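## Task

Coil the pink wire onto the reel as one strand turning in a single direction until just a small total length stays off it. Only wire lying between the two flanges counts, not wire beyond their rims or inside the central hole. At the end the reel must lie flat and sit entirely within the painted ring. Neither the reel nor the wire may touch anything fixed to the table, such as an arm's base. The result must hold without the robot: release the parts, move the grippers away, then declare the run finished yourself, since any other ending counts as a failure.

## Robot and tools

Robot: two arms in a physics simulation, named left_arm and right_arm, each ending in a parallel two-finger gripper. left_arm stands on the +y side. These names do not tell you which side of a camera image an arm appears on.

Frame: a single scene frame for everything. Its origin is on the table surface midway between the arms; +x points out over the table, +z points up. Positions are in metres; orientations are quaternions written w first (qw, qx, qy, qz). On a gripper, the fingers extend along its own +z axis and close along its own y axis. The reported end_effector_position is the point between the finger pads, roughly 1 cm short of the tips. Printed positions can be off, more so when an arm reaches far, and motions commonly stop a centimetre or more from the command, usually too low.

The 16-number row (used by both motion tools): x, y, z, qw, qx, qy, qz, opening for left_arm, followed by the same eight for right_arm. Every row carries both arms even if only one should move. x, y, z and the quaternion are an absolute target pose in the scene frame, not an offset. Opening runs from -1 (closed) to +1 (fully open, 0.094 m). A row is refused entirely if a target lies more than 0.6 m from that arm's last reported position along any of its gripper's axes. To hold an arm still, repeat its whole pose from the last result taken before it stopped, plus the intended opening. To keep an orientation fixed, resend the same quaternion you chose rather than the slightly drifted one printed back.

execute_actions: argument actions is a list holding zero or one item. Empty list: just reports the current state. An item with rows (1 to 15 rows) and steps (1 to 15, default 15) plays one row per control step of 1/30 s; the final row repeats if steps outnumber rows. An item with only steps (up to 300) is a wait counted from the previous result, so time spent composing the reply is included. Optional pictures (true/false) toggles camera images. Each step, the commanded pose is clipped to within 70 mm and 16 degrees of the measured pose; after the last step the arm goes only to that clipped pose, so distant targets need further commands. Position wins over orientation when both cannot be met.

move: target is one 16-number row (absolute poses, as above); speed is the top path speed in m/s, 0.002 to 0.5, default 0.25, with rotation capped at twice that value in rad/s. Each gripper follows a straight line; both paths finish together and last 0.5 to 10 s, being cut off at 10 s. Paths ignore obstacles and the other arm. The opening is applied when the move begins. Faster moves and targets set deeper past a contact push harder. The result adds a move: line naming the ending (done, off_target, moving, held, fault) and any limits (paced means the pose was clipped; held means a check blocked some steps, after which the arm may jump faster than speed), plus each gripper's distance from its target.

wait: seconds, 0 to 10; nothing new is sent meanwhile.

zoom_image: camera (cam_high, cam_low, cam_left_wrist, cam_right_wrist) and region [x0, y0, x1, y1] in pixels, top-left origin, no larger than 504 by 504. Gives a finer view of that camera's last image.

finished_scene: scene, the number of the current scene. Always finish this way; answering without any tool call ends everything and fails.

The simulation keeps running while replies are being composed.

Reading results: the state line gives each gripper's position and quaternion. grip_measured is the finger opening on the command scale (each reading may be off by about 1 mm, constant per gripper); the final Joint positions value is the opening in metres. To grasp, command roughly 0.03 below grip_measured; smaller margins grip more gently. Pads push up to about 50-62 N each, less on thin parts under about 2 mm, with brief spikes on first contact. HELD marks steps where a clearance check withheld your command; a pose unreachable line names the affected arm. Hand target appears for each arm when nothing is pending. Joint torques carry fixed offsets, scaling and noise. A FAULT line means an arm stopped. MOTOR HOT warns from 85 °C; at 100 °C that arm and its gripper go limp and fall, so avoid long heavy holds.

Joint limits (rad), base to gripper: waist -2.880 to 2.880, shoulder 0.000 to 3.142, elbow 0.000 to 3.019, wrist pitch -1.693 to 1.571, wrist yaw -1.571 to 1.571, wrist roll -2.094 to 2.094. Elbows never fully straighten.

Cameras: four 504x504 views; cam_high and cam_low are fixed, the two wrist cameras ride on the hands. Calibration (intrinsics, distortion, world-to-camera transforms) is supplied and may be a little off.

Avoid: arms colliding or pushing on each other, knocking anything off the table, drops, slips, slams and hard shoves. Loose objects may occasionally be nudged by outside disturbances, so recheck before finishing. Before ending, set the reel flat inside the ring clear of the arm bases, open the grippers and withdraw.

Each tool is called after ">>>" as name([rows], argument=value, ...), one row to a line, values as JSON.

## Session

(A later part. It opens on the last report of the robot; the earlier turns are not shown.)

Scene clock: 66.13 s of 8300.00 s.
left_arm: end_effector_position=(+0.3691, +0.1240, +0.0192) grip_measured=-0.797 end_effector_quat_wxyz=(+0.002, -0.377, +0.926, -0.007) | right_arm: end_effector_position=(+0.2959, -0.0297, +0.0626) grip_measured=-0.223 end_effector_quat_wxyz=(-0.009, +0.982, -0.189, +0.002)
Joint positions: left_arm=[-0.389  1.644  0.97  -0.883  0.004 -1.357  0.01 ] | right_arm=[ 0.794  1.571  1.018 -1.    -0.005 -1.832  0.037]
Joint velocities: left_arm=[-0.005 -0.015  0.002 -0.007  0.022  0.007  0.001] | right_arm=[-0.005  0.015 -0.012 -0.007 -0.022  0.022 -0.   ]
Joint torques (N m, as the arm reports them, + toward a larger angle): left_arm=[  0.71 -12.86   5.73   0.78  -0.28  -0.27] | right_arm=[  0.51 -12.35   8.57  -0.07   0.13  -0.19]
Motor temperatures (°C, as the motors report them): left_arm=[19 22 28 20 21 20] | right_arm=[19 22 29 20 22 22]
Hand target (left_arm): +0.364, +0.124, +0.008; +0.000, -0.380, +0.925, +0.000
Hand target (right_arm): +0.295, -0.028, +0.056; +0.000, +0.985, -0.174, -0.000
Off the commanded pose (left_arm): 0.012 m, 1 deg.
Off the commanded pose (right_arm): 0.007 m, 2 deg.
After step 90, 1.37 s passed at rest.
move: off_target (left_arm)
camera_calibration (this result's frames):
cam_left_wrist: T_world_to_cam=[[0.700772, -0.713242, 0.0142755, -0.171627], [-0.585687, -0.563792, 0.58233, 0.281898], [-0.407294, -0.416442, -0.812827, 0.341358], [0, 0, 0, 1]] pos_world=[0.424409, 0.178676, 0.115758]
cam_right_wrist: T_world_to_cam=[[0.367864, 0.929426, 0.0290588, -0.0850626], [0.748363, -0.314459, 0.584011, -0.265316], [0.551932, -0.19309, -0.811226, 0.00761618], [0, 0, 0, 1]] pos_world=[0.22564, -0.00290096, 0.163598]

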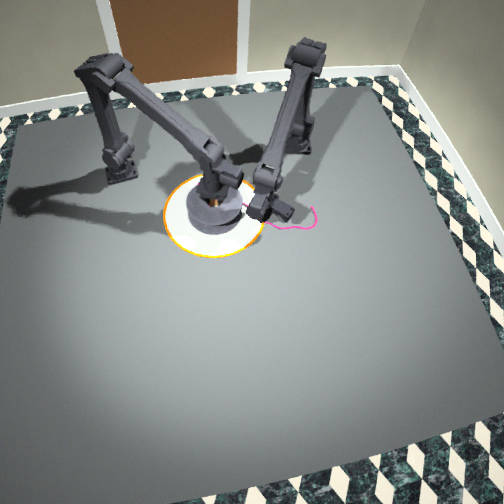

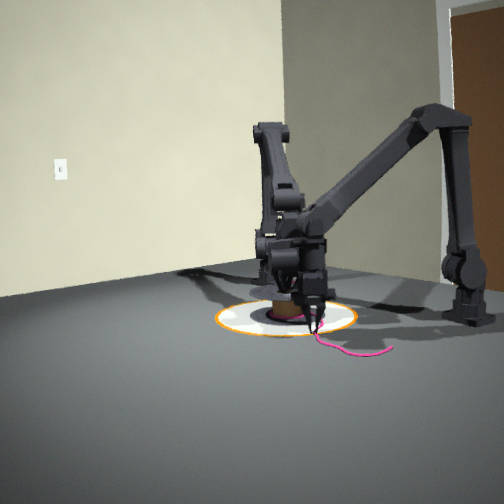

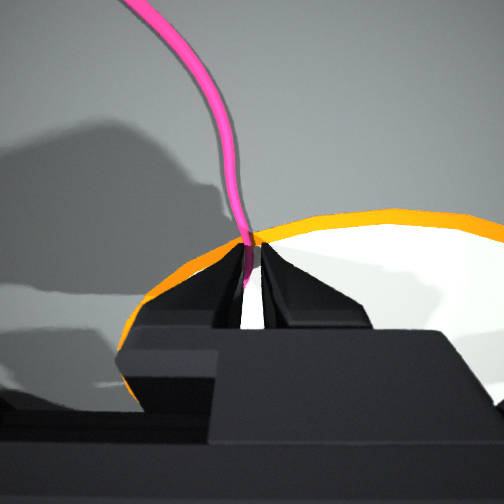

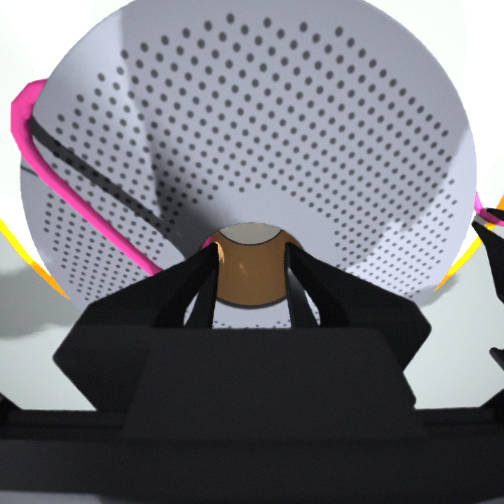

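>>> move(target=[0.364,0.124,0.008,0,-0.38,0.925,0,-0.8,0.295,-0.028,0.058,0,-0.985,0.174,0,-1])

>>> move(target=[0.364,0.124,0.008,0,-0.38,0.925,0,-0.8,0.295,-0.028,0.10,0,-0.985,0.174,0,-1], speed=0.1)

>>> move(target=[0.364,0.124,0.008,0,-0.38,0.925,0,-0.8,0.295,-0.028,0.10,0,-0.574,0.819,0,-1], speed=0.5)

>>> move(target=[0.364,0.124,0.008,0,-0.38,0.925,0,-0.8,0.295,-0.028,0.10,0,0.19,0.982,0,-1], speed=0.5)

Scene clock: 72.27 s of 8300.00 s.
left_arm: end_effector_position=(+0.3691, +0.1240, +0.0192) grip_measured=-0.797 end_effector_quat_wxyz=(+0.002, -0.377, +0.926, -0.007) | right_arm: end_effector_position=(+0.2963, -0.0299, +0.0626) grip_measured=-0.996 end_effector_quat_wxyz=(-0.008, +0.983, -0.182, +0.003)
Joint positions: left_arm=[-0.389  1.644  0.97  -0.883  0.004 -1.357  0.01 ] | right_arm=[ 0.794  1.571  1.018 -1.    -0.003 -1.846  0.   ]
Joint velocities: left_arm=[-0.005 -0.005  0.007  0.002 -0.022 -0.081  0.   ] | right_arm=[ 0.005 -0.005 -0.007  0.002 -0.022  0.037  0.001]
Joint torques (N m, as the arm reports them, + toward a larger angle): left_arm=[  0.7  -12.87   5.72   0.77  -0.28  -0.27] | right_arm=[  0.48 -12.6    8.75  -0.27   0.06  -0.06]
Motor temperatures (°C, as the motors report them): left_arm=[19 22 28 20 21 20] | right_arm=[19 22 29 20 22 22]
Hand target (left_arm): +0.364, +0.124, +0.008; +0.000, -0.380, +0.925, +0.000
Hand target (right_arm): +0.295, -0.028, +0.058; -0.000, +0.985, -0.174, +0.000
Off the commanded pose (left_arm): 0.012 m, 1 deg.
Off the commanded pose (right_arm): 0.005 m, 1 deg.
After step 90, 2.43 s passed at rest.
move: off_target (left_arm)
camera_calibration (this result's frames):
cam_left_wrist: T_world_to_cam=[[0.700772, -0.713242, 0.0142755, -0.171627], [-0.585687, -0.563792, 0.58233, 0.281898], [-0.407294, -0.416442, -0.812827, 0.341358], [0, 0, 0, 1]] pos_world=[0.424409, 0.178676, 0.115758]
cam_right_wrist: T_world_to_cam=[[0.354682, 0.934544, 0.0287965, -0.0809752], [0.75137, -0.303222, 0.586088, -0.266329], [0.556457, -0.186238, -0.809735, 0.00615163], [0, 0, 0, 1]] pos_world=[0.225409, -0.00393633, 0.163405]

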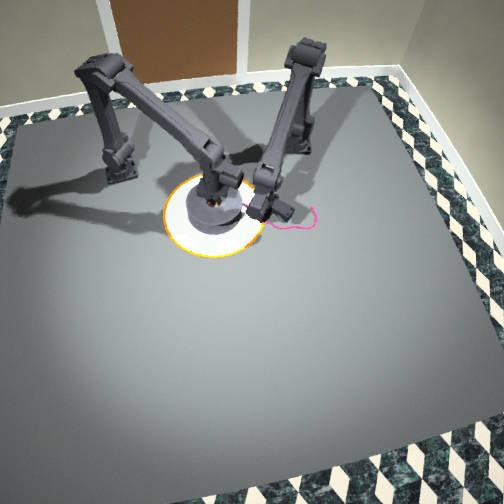

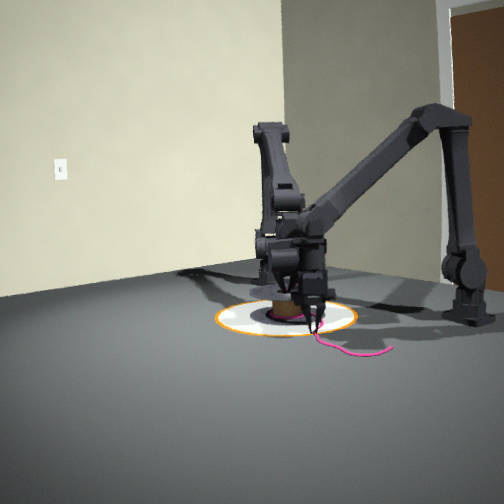

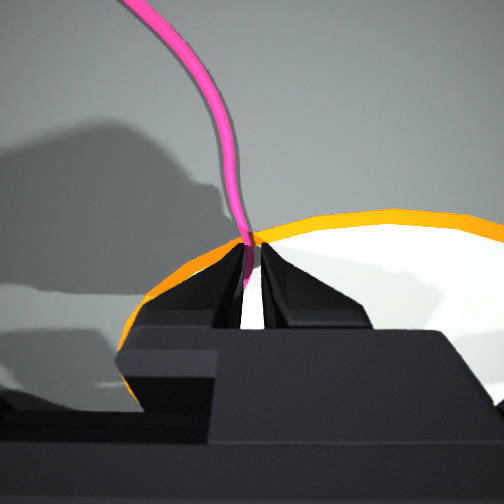

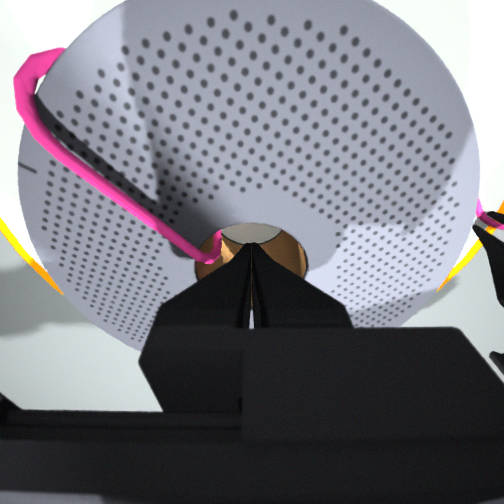

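Scene clock: 73.13 s of 8300.00 s.
left_arm: end_effector_position=(+0.3691, +0.1240, +0.0192) grip_measured=-0.797 end_effector_quat_wxyz=(+0.002, -0.377, +0.926, -0.007) | right_arm: end_effector_position=(+0.2858, -0.0439, +0.0794) grip_measured=-0.996 end_effector_quat_wxyz=(+0.021, +0.983, -0.182, -0.012)
Joint positions: left_arm=[-0.389  1.644  0.97  -0.883  0.004 -1.357  0.01 ] | right_arm=[ 0.794  1.544  1.036 -1.11  -0.003 -1.847  0.   ]
Joint velocities: left_arm=[ 0.005 -0.005  0.007 -0.012  0.022 -0.051 -0.001] | right_arm=[ 0.005 -0.005  0.002 -0.022 -0.007  0.022 -0.   ]
Joint torques (N m, as the arm reports them, + toward a larger angle): left_arm=[  0.71 -12.89   5.74   0.76  -0.28  -0.27] | right_arm=[  0.51 -15.34  12.41  -0.54   0.06  -0.07]
Motor temperatures (°C, as the motors report them): left_arm=[19 22 28 20 21 20] | right_arm=[19 22 29 20 22 22]
Hand target (left_arm): +0.364, +0.124, +0.008; +0.000, -0.380, +0.925, +0.000
Hand target (right_arm): +0.294, -0.029, +0.100; -0.000, +0.985, -0.174, +0.000
Off the commanded pose (left_arm): 0.012 m, 1 deg.
Off the commanded pose (right_arm): 0.028 m, 3 deg.
move: off_target (left_arm, right_arm)
camera_calibration (this result's frames):
cam_left_wrist: T_world_to_cam=[[0.700772, -0.713242, 0.0142755, -0.171627], [-0.585687, -0.563792, 0.58233, 0.281898], [-0.407294, -0.416442, -0.812827, 0.341358], [0, 0, 0, 1]] pos_world=[0.424409, 0.178676, 0.115758]
cam_right_wrist: T_world_to_cam=[[0.353869, 0.934681, -0.0338809, -0.0594664], [0.774217, -0.272409, 0.571298, -0.276537], [0.524752, -0.228396, -0.820043, 0.0309734], [0, 0, 0, 1]] pos_world=[0.21889, -0.0126748, 0.18137]

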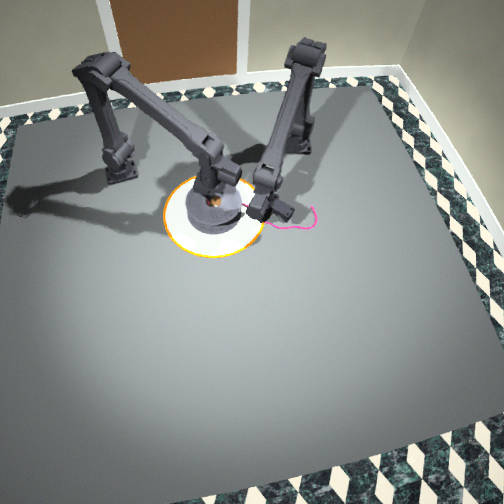

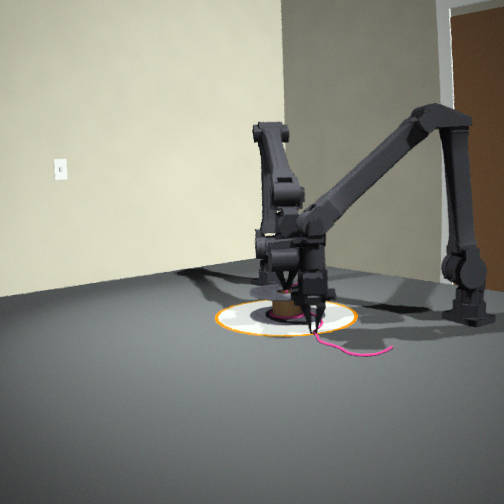

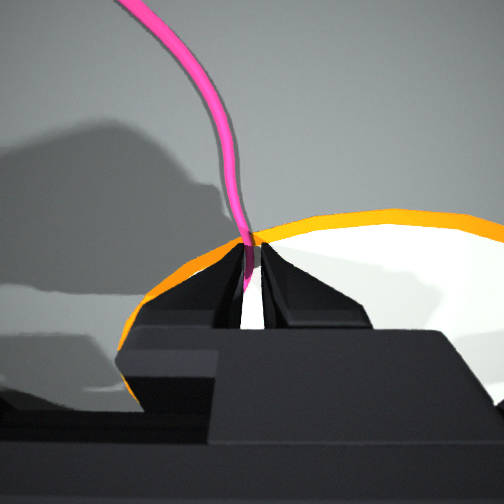

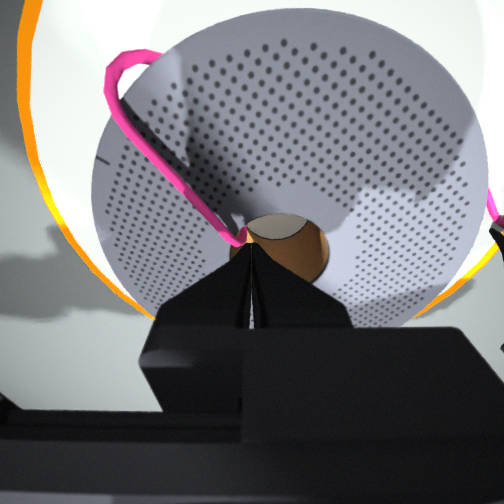

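Scene clock: 75.43 s of 8300.00 s.
left_arm: end_effector_position=(+0.3691, +0.1240, +0.0192) grip_measured=-0.797 end_effector_quat_wxyz=(+0.002, -0.377, +0.926, -0.007) | right_arm: end_effector_position=(+0.2858, -0.0439, +0.0794) grip_measured=-0.996 end_effector_quat_wxyz=(-0.023, -0.577, +0.817, -0.006)
Joint positions: left_arm=[-0.389  1.644  0.97  -0.883  0.004 -1.357  0.01 ] | right_arm=[ 0.794  1.544  1.036 -1.11  -0.003 -0.302  0.   ]
Joint velocities: left_arm=[-0.015 -0.005 -0.007  0.002 -0.037  0.066 -0.   ] | right_arm=[-0.005 -0.015 -0.002 -0.022 -0.095  0.081 -0.001]
Joint torques (N m, as the arm reports them, + toward a larger angle): left_arm=[  0.75 -12.86   5.73   0.77  -0.28  -0.27] | right_arm=[  0.45 -15.04  12.43  -0.46   0.12   0.19]
Motor temperatures (°C, as the motors report them): left_arm=[19 22 28 20 21 20] | right_arm=[19 22 29 20 22 22]
Hand target (left_arm): +0.364, +0.124, +0.008; +0.000, -0.380, +0.925, +0.000
Hand target (right_arm): +0.295, -0.029, +0.100; +0.000, -0.574, +0.819, +0.000
Off the commanded pose (left_arm): 0.012 m, 1 deg.
Off the commanded pose (right_arm): 0.028 m, 3 deg.
move: off_target (left_arm, right_arm)
camera_calibration (this result's frames):
cam_left_wrist: T_world_to_cam=[[0.700772, -0.713242, 0.0142755, -0.171627], [-0.585687, -0.563792, 0.58233, 0.281898], [-0.407294, -0.416442, -0.812827, 0.341358], [0, 0, 0, 1]] pos_world=[0.424409, 0.178676, 0.115758]
cam_right_wrist: T_world_to_cam=[[0.943888, -0.330216, -0.00569754, -0.285841], [-0.255709, -0.741619, 0.620172, -0.00666816], [-0.209016, -0.583916, -0.784445, 0.222247], [0, 0, 0, 1]] pos_world=[0.31455, 0.0304391, 0.176847]

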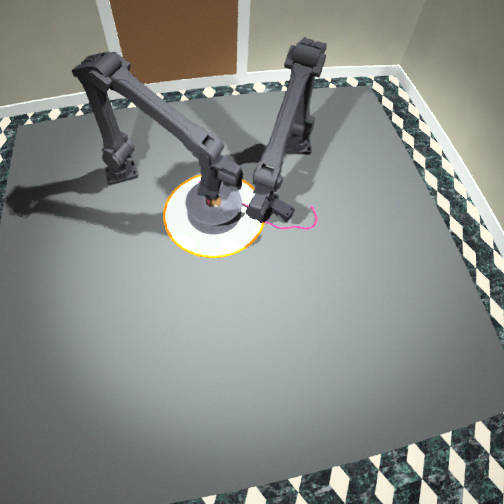

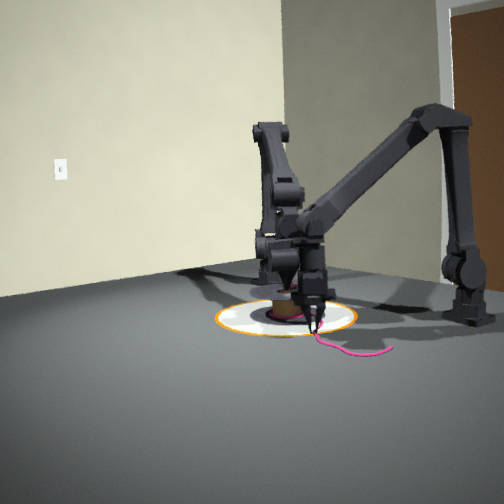

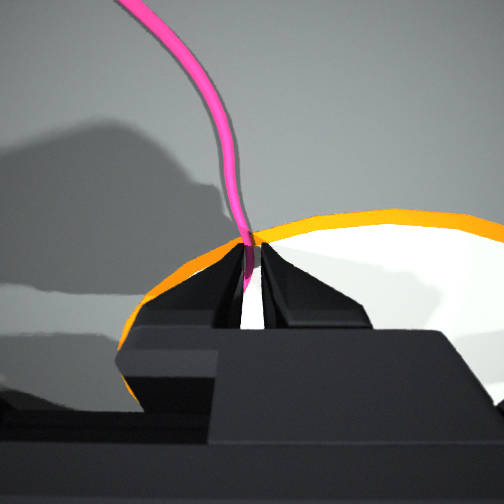

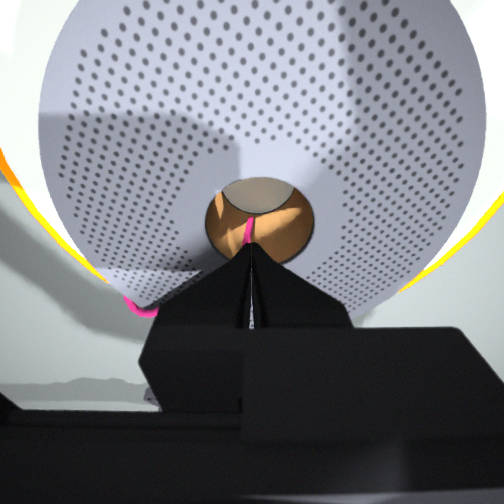

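Scene clock: 77.80 s of 8300.00 s.
left_arm: end_effector_position=(+0.3691, +0.1240, +0.0192) grip_measured=-0.797 end_effector_quat_wxyz=(+0.002, -0.377, +0.926, -0.007) | right_arm: end_effector_position=(+0.2858, -0.0439, +0.0794) grip_measured=-0.996 end_effector_quat_wxyz=(-0.012, +0.186, +0.982, -0.021)
Joint positions: left_arm=[-0.389  1.644  0.97  -0.883  0.004 -1.357  0.01 ] | right_arm=[ 0.794  1.544  1.036 -1.11  -0.003  1.303  0.   ]
Joint velocities: left_arm=[-0.005 -0.005 -0.002  0.012 -0.007  0.037 -0.001] | right_arm=[ 0.005 -0.015 -0.002 -0.002 -0.007 -0.007 -0.001]
Joint torques (N m, as the arm reports them, + toward a larger angle): left_arm=[  0.69 -12.81   5.73   0.77  -0.27  -0.27] | right_arm=[  0.47 -14.98  12.37  -0.54   0.24   0.17]
Motor temperatures (°C, as the motors report them): left_arm=[19 22 28 20 21 20] | right_arm=[19 22 29 20 22 22]
Hand target (left_arm): +0.364, +0.124, +0.008; +0.000, -0.380, +0.925, +0.000
Hand target (right_arm): +0.295, -0.029, +0.100; +0.000, +0.190, +0.982, +0.000
Off the commanded pose (left_arm): 0.012 m, 1 deg.
Off the commanded pose (right_arm): 0.028 m, 3 deg.
move: off_target (left_arm, right_arm)
camera_calibration (this result's frames):
cam_left_wrist: T_world_to_cam=[[0.700772, -0.713242, 0.0142755, -0.171627], [-0.585687, -0.563792, 0.58233, 0.281898], [-0.407294, -0.416442, -0.812827, 0.341358], [0, 0, 0, 1]] pos_world=[0.424409, 0.178676, 0.115758]
cam_right_wrist: T_world_to_cam=[[-0.361235, -0.930764, 0.0564549, 0.0558578], [-0.735738, 0.321694, 0.595989, 0.179107], [-0.572887, 0.173756, -0.801005, 0.360806], [0, 0, 0, 1]] pos_world=[0.358654, -0.0683194, 0.179108]

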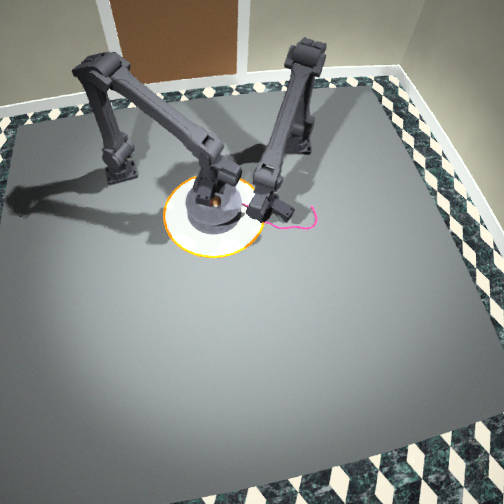

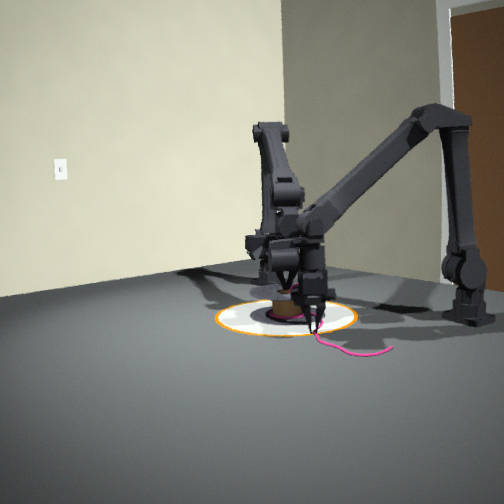

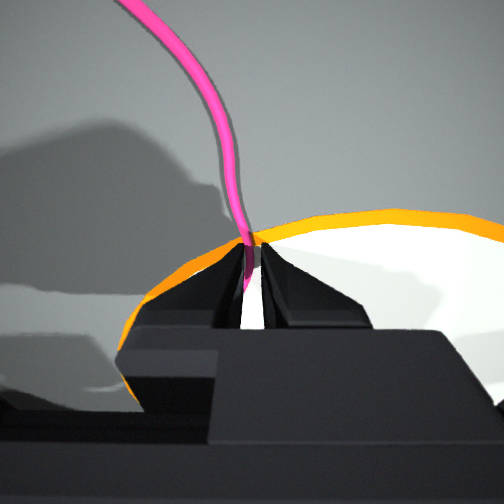

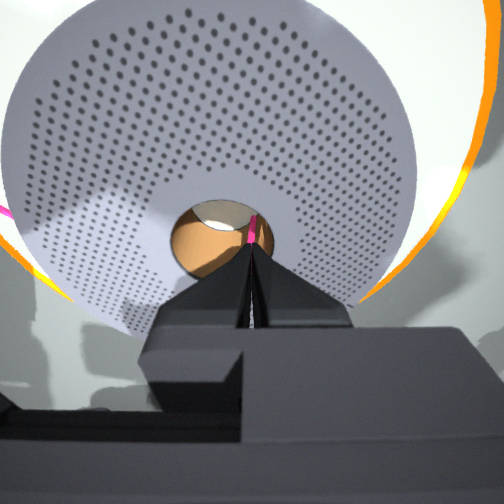

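>>> move(target=[0.364,0.124,0.008,0,-0.38,0.925,0,-0.8,0.305,-0.015,0.14,0,0.5,0.866,0,-1], speed=0.2)

Scene clock: 81.90 s of 8300.00 s.
left_arm: end_effector_position=(+0.3691, +0.1240, +0.0192) grip_measured=-0.797 end_effector_quat_wxyz=(+0.002, -0.377, +0.926, -0.007) | right_arm: end_effector_position=(+0.2958, -0.0305, +0.1165) grip_measured=-0.996 end_effector_quat_wxyz=(-0.005, +0.496, +0.868, -0.026)
Joint positions: left_arm=[-0.389  1.644  0.97  -0.883  0.004 -1.357  0.01 ] | right_arm=[ 0.794  1.544  1.144 -1.224 -0.003  1.967  0.   ]
Joint velocities: left_arm=[-0.015 -0.005  0.007 -0.002 -0.007  0.007 -0.001] | right_arm=[-0.005  0.005  0.002  0.007  0.066 -0.007 -0.   ]
Joint torques (N m, as the arm reports them, + toward a larger angle): left_arm=[  0.7  -12.88   5.72   0.77  -0.27  -0.27] | right_arm=[  0.37 -15.78  13.16  -0.59   0.22   0.18]
Motor temperatures (°C, as the motors report them): left_arm=[19 22 28 20 21 20] | right_arm=[19 22 30 20 22 22]
Hand target (left_arm): +0.364, +0.124, +0.008; +0.000, -0.380, +0.925, +0.000
Hand target (right_arm): +0.304, -0.016, +0.140; -0.000, +0.500, +0.866, +0.000
Off the commanded pose (left_arm): 0.012 m, 1 deg.
Off the commanded pose (right_arm): 0.030 m, 3 deg.
move: off_target (left_arm, right_arm)
camera_calibration (this result's frames):
cam_left_wrist: T_world_to_cam=[[0.700772, -0.713242, 0.0142755, -0.171627], [-0.585687, -0.563792, 0.58233, 0.281898], [-0.407294, -0.416442, -0.812827, 0.341358], [0, 0, 0, 1]] pos_world=[0.424409, 0.178676, 0.115758]
cam_right_wrist: T_world_to_cam=[[-0.858312, -0.509416, 0.0616064, 0.229103], [-0.389227, 0.724587, 0.568749, 0.0730281], [-0.334369, 0.464186, -0.8202, 0.334486], [0, 0, 0, 1]] pos_world=[0.336908, -0.0914699, 0.218696]

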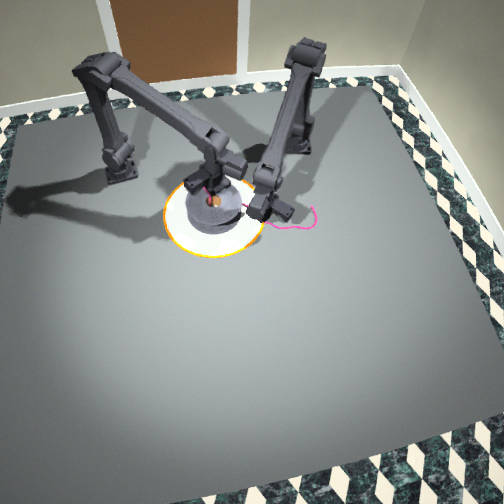

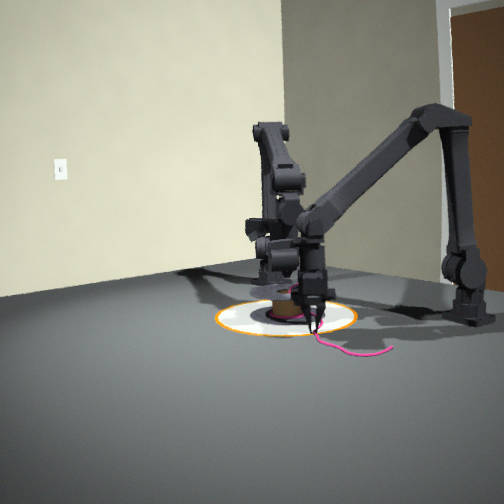

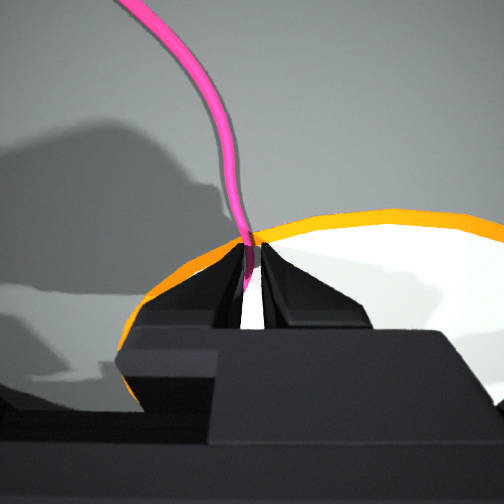

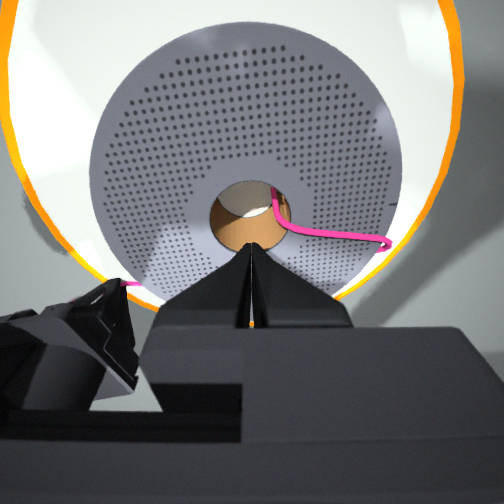

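>>> move(target=[0.364,0.124,0.008,0,-0.38,0.925,0,-0.8,0.297,-0.026,0.056,0,0.407,0.914,0,-1], speed=0.08)

>>> move(target=[0.364,0.124,0.008,0,-0.38,0.925,0,-0.8,0.296,-0.027,0.056,0,0.407,0.914,0,-0.2])

Scene clock: 85.83 s of 8300.00 s.
left_arm: end_effector_position=(+0.3691, +0.1240, +0.0192) grip_measured=-0.797 end_effector_quat_wxyz=(+0.002, -0.377, +0.926, -0.007) | right_arm: end_effector_position=(+0.3001, -0.0250, +0.0672) grip_measured=-0.996 end_effector_quat_wxyz=(+0.001, +0.415, +0.910, +0.008)
Joint positions: left_arm=[-0.389  1.644  0.97  -0.883  0.004 -1.357  0.01 ] | right_arm=[ 0.794  1.58   1.043 -1.017 -0.002  1.784  0.   ]
Joint velocities: left_arm=[-0.005 -0.005  0.017 -0.012  0.007  0.022  0.   ] | right_arm=[-0.005 -0.005 -0.007 -0.007 -0.037 -0.037 -0.   ]
Joint torques (N m, as the arm reports them, + toward a larger angle): left_arm=[  0.74 -12.84   5.74   0.79  -0.28  -0.27] | right_arm=[  0.42 -12.7    7.16   0.53   0.22  -0.09]
Motor temperatures (°C, as the motors report them): left_arm=[19 22 28 20 21 20] | right_arm=[19 22 30 20 22 22]
Hand target (left_arm): +0.364, +0.124, +0.008; +0.000, -0.380, +0.925, +0.000
Hand target (right_arm): +0.297, -0.026, +0.056; +0.000, +0.407, +0.914, -0.000
Off the commanded pose (left_arm): 0.012 m, 1 deg.
Off the commanded pose (right_arm): 0.012 m, 1 deg.
move: off_target (left_arm, right_arm)
camera_calibration (this result's frames):
cam_left_wrist: T_world_to_cam=[[0.700772, -0.713242, 0.0142755, -0.171627], [-0.585687, -0.563792, 0.58233, 0.281898], [-0.407294, -0.416442, -0.812827, 0.341358], [0, 0, 0, 1]] pos_world=[0.424409, 0.178676, 0.115758]
cam_right_wrist: T_world_to_cam=[[-0.751876, -0.659292, -0.00400348, 0.207404], [-0.534712, 0.606226, 0.588705, 0.138079], [-0.385701, 0.444774, -0.808338, 0.307051], [0, 0, 0, 1]] pos_world=[0.348205, -0.0835355, 0.167743]

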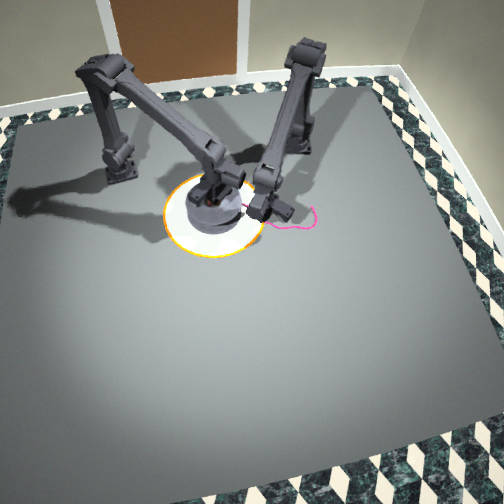

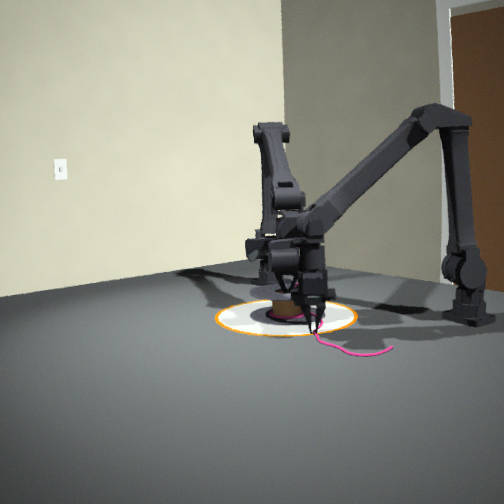

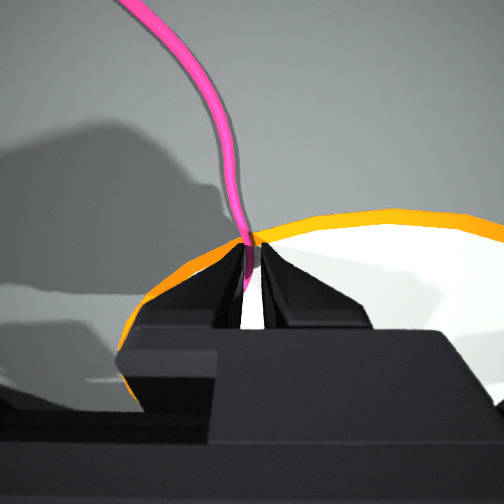

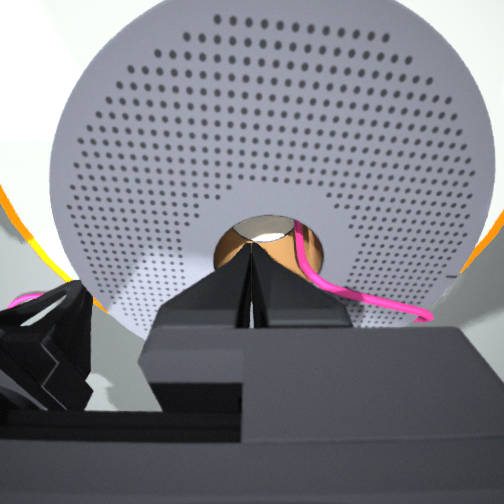

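Scene clock: 86.53 s of 8300.00 s.
left_arm: end_effector_position=(+0.3691, +0.1240, +0.0192) grip_measured=-0.797 end_effector_quat_wxyz=(+0.002, -0.377, +0.926, -0.007) | right_arm: end_effector_position=(+0.3002, -0.0249, +0.0672) grip_measured=-0.208 end_effector_quat_wxyz=(+0.001, +0.414, +0.910, +0.008)
Joint positions: left_arm=[-0.389  1.644  0.97  -0.883  0.004 -1.357  0.01 ] | right_arm=[ 0.794  1.58   1.043 -1.017 -0.002  1.783  0.037]
Joint velocities: left_arm=[-0.015 -0.005 -0.007  0.007  0.022 -0.007 -0.001] | right_arm=[-0.005  0.005 -0.012 -0.007  0.022 -0.007  0.   ]
Joint torques (N m, as the arm reports them, + toward a larger angle): left_arm=[  0.69 -12.87   5.74   0.77  -0.28  -0.27] | right_arm=[  0.46 -13.12   6.71   0.53   0.2   -0.07]
Motor temperatures (°C, as the motors report them): left_arm=[19 22 28 20 21 20] | right_arm=[19 22 30 20 22 22]
Hand target (left_arm): +0.364, +0.124, +0.008; +0.000, -0.380, +0.925, +0.000
Hand target (right_arm): +0.296, -0.027, +0.056; -0.000, +0.407, +0.913, -0.000
Off the commanded pose (left_arm): 0.012 m, 1 deg.
Off the commanded pose (right_arm): 0.012 m, 1 deg.
move: off_target (left_arm, right_arm)
camera_calibration (this result's frames):
cam_left_wrist: T_world_to_cam=[[0.700772, -0.713242, 0.0142755, -0.171627], [-0.585687, -0.563792, 0.58233, 0.281898], [-0.407294, -0.416442, -0.812827, 0.341358], [0, 0, 0, 1]] pos_world=[0.424409, 0.178676, 0.115758]
cam_right_wrist: T_world_to_cam=[[-0.751624, -0.659578, -0.0043787, 0.207438], [-0.535081, 0.605844, 0.588763, 0.13816], [-0.385682, 0.444871, -0.808294, 0.307034], [0, 0, 0, 1]] pos_world=[0.34826, -0.0834725, 0.167738]

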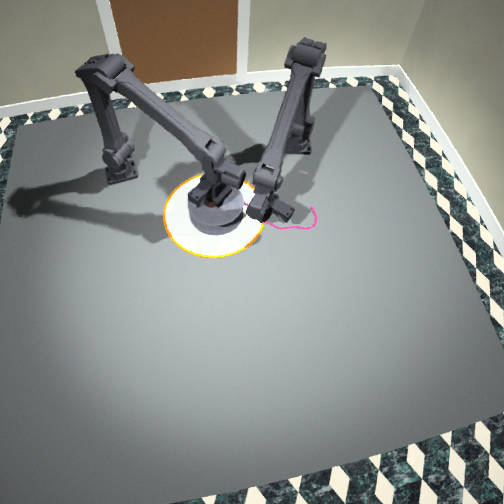

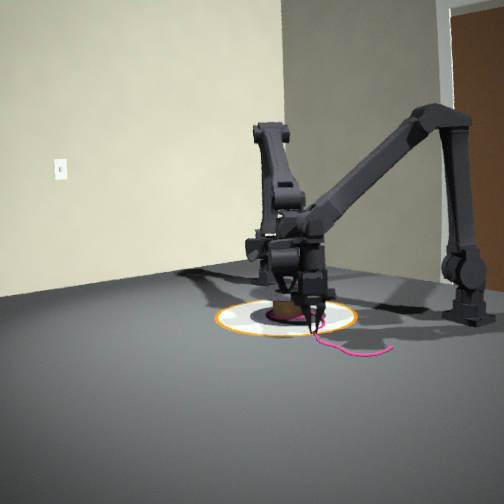

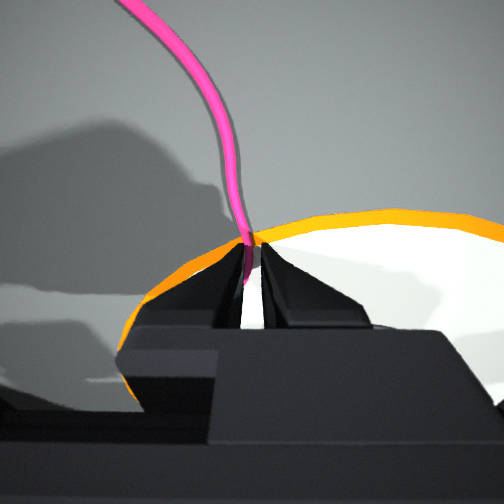

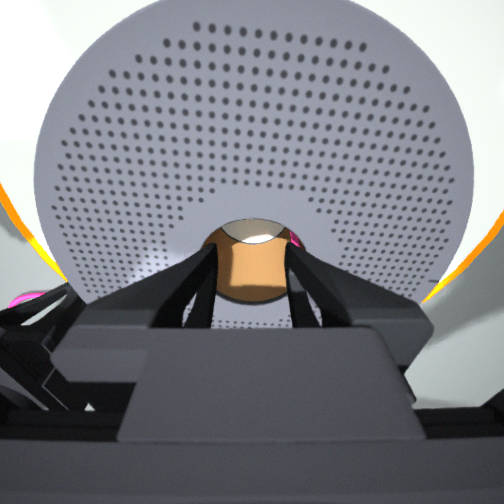

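>>> move(target=[0.364,0.124,0.008,0,-0.38,0.925,0,-0.9,0.296,-0.027,0.056,0,-0.5,0.866,0,-0.16], speed=0.25)

>>> move(target=[0.364,0.124,0.008,0,-0.38,0.925,0,-0.9,0.296,-0.027,0.056,0,-0.992,0.122,0,-0.16], speed=0.25)

Scene clock: 93.40 s of 8300.00 s.
left_arm: end_effector_position=(+0.3689, +0.1237, +0.0192) grip_measured=-0.897 end_effector_quat_wxyz=(+0.002, -0.377, +0.926, -0.007) | right_arm: end_effector_position=(+0.3010, -0.0237, +0.0672) grip_measured=-0.178 end_effector_quat_wxyz=(+0.010, -0.485, +0.874, +0.006)
Joint positions: left_arm=[-0.389  1.644  0.97  -0.883  0.004 -1.357  0.005] | right_arm=[ 0.794  1.58   1.043 -1.011 -0.002 -0.085  0.039]
Joint velocities: left_arm=[-0.005 -0.005 -0.007  0.007  0.007 -0.037 -0.001] | right_arm=[ 0.005 -0.015 -0.027 -0.007 -0.007 -0.007  0.001]
Joint torques (N m, as the arm reports them, + toward a larger angle): left_arm=[  0.76 -12.8    5.73   0.78  -0.28  -0.26] | right_arm=[  0.42 -13.25   6.86   0.41   0.12  -0.23]
Motor temperatures (°C, as the motors report them): left_arm=[19 22 28 20 21 20] | right_arm=[19 22 30 20 22 22]
Hand target (left_arm): +0.364, +0.124, +0.008; +0.000, -0.380, +0.925, +0.000
Hand target (right_arm): +0.296, -0.027, +0.056; -0.000, -0.500, +0.866, +0.000
Off the commanded pose (left_arm): 0.012 m, 1 deg.
Off the commanded pose (right_arm): 0.013 m, 2 deg.
move: off_target (left_arm, right_arm)
camera_calibration (this result's frames):
cam_left_wrist: T_world_to_cam=[[0.700228, -0.713777, 0.0142755, -0.171427], [-0.586117, -0.563345, 0.58233, 0.281747], [-0.407612, -0.416131, -0.812827, 0.341254], [0, 0, 0, 1]] pos_world=[0.424274, 0.178367, 0.115758]
cam_right_wrist: T_world_to_cam=[[0.850441, -0.525958, 0.010892, -0.271205], [-0.438748, -0.697701, 0.566315, 0.0794464], [-0.290258, -0.486397, -0.824117, 0.257088], [0, 0, 0, 1]] pos_world=[0.340122, 0.0378344, 0.169833]

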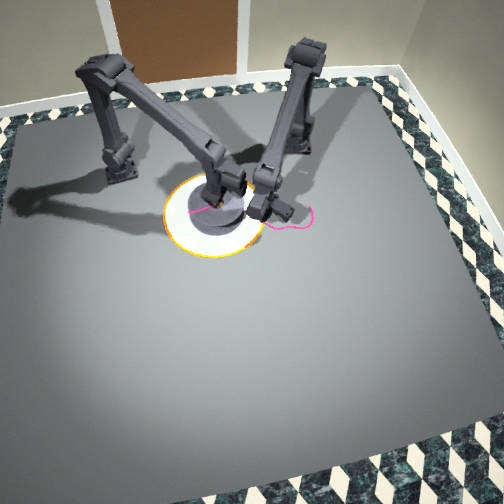

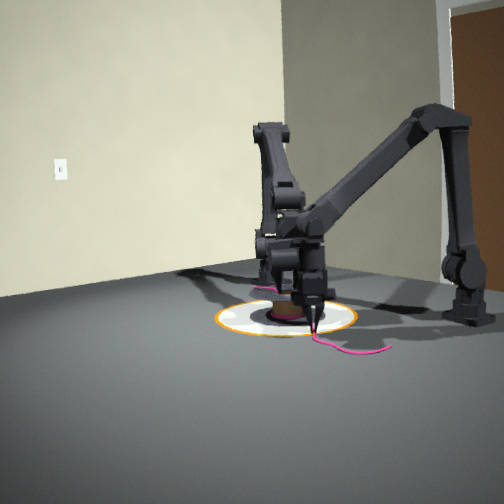

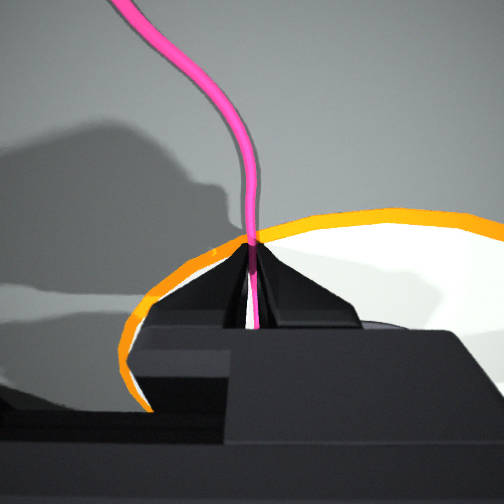

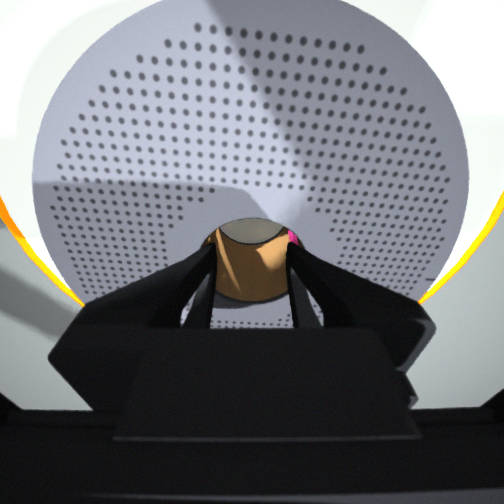

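Scene clock: 97.73 s of 8300.00 s.
left_arm: end_effector_position=(+0.3682, +0.1226, +0.0192) grip_measured=-0.897 end_effector_quat_wxyz=(+0.002, -0.376, +0.927, -0.007) | right_arm: end_effector_position=(+0.3010, -0.0231, +0.0674) grip_measured=-0.177 end_effector_quat_wxyz=(-0.012, +0.990, -0.140, +0.004)
Joint positions: left_arm=[-0.392  1.644  0.97  -0.883  0.005 -1.357  0.005] | right_arm=[ 0.794  1.58   1.043 -1.009 -0.004 -1.932  0.039]
Joint velocities: left_arm=[-0.005 -0.005  0.007 -0.007 -0.022  0.037 -0.001] | right_arm=[ 0.005  0.005  0.007 -0.002 -0.037 -0.037  0.   ]
Joint torques (N m, as the arm reports them, + toward a larger angle): left_arm=[  0.98 -12.8    5.73   0.77  -0.3   -0.27] | right_arm=[  0.45 -13.09   6.76   0.22   0.1   -0.26]
Motor temperatures (°C, as the motors report them): left_arm=[19 23 28 20 21 20] | right_arm=[19 22 29 20 22 22]
Hand target (left_arm): +0.364, +0.124, +0.008; -0.000, -0.380, +0.925, +0.000
Hand target (right_arm): +0.296, -0.027, +0.056; -0.000, +0.992, -0.122, -0.000
Off the commanded pose (left_arm): 0.012 m, 1 deg.
Off the commanded pose (right_arm): 0.013 m, 3 deg.
move: off_target (left_arm, right_arm)
camera_calibration (this result's frames):
cam_left_wrist: T_world_to_cam=[[0.698317, -0.715642, 0.014515, -0.170769], [-0.58726, -0.561213, 0.583237, 0.280844], [-0.409243, -0.415809, -0.812172, 0.34105], [0, 0, 0, 1]] pos_world=[0.423751, 0.177215, 0.115671]
cam_right_wrist: T_world_to_cam=[[0.27347, 0.961212, 0.0358516, -0.0646207], [0.771878, -0.241538, 0.588102, -0.275545], [0.57395, -0.133155, -0.807992, 0.00447173], [0, 0, 0, 1]] pos_world=[0.227792, -0.00384494, 0.167978]

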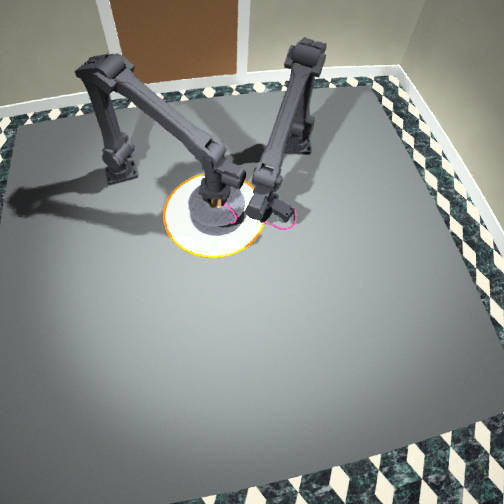

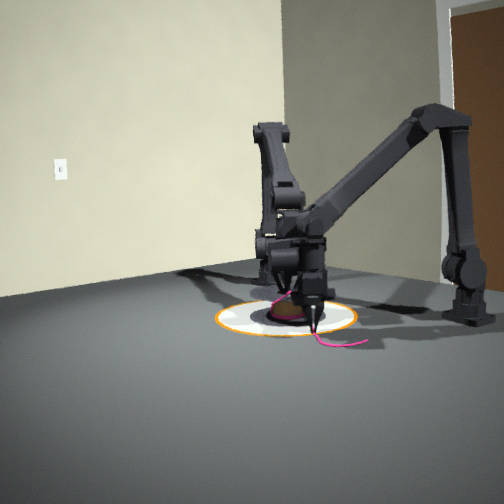

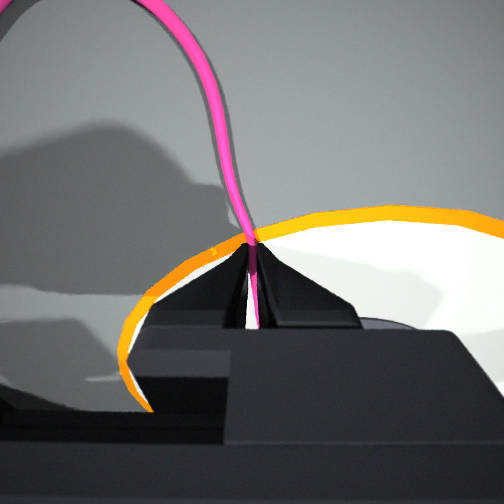

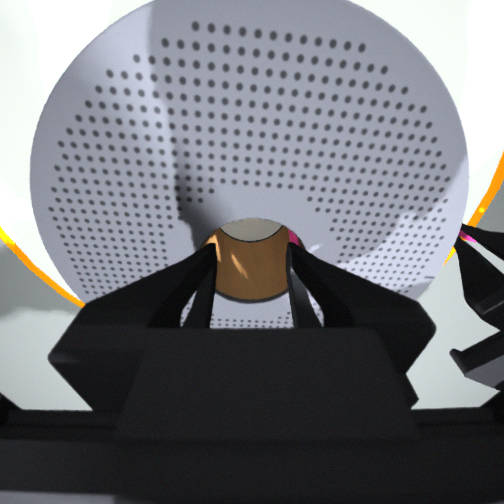

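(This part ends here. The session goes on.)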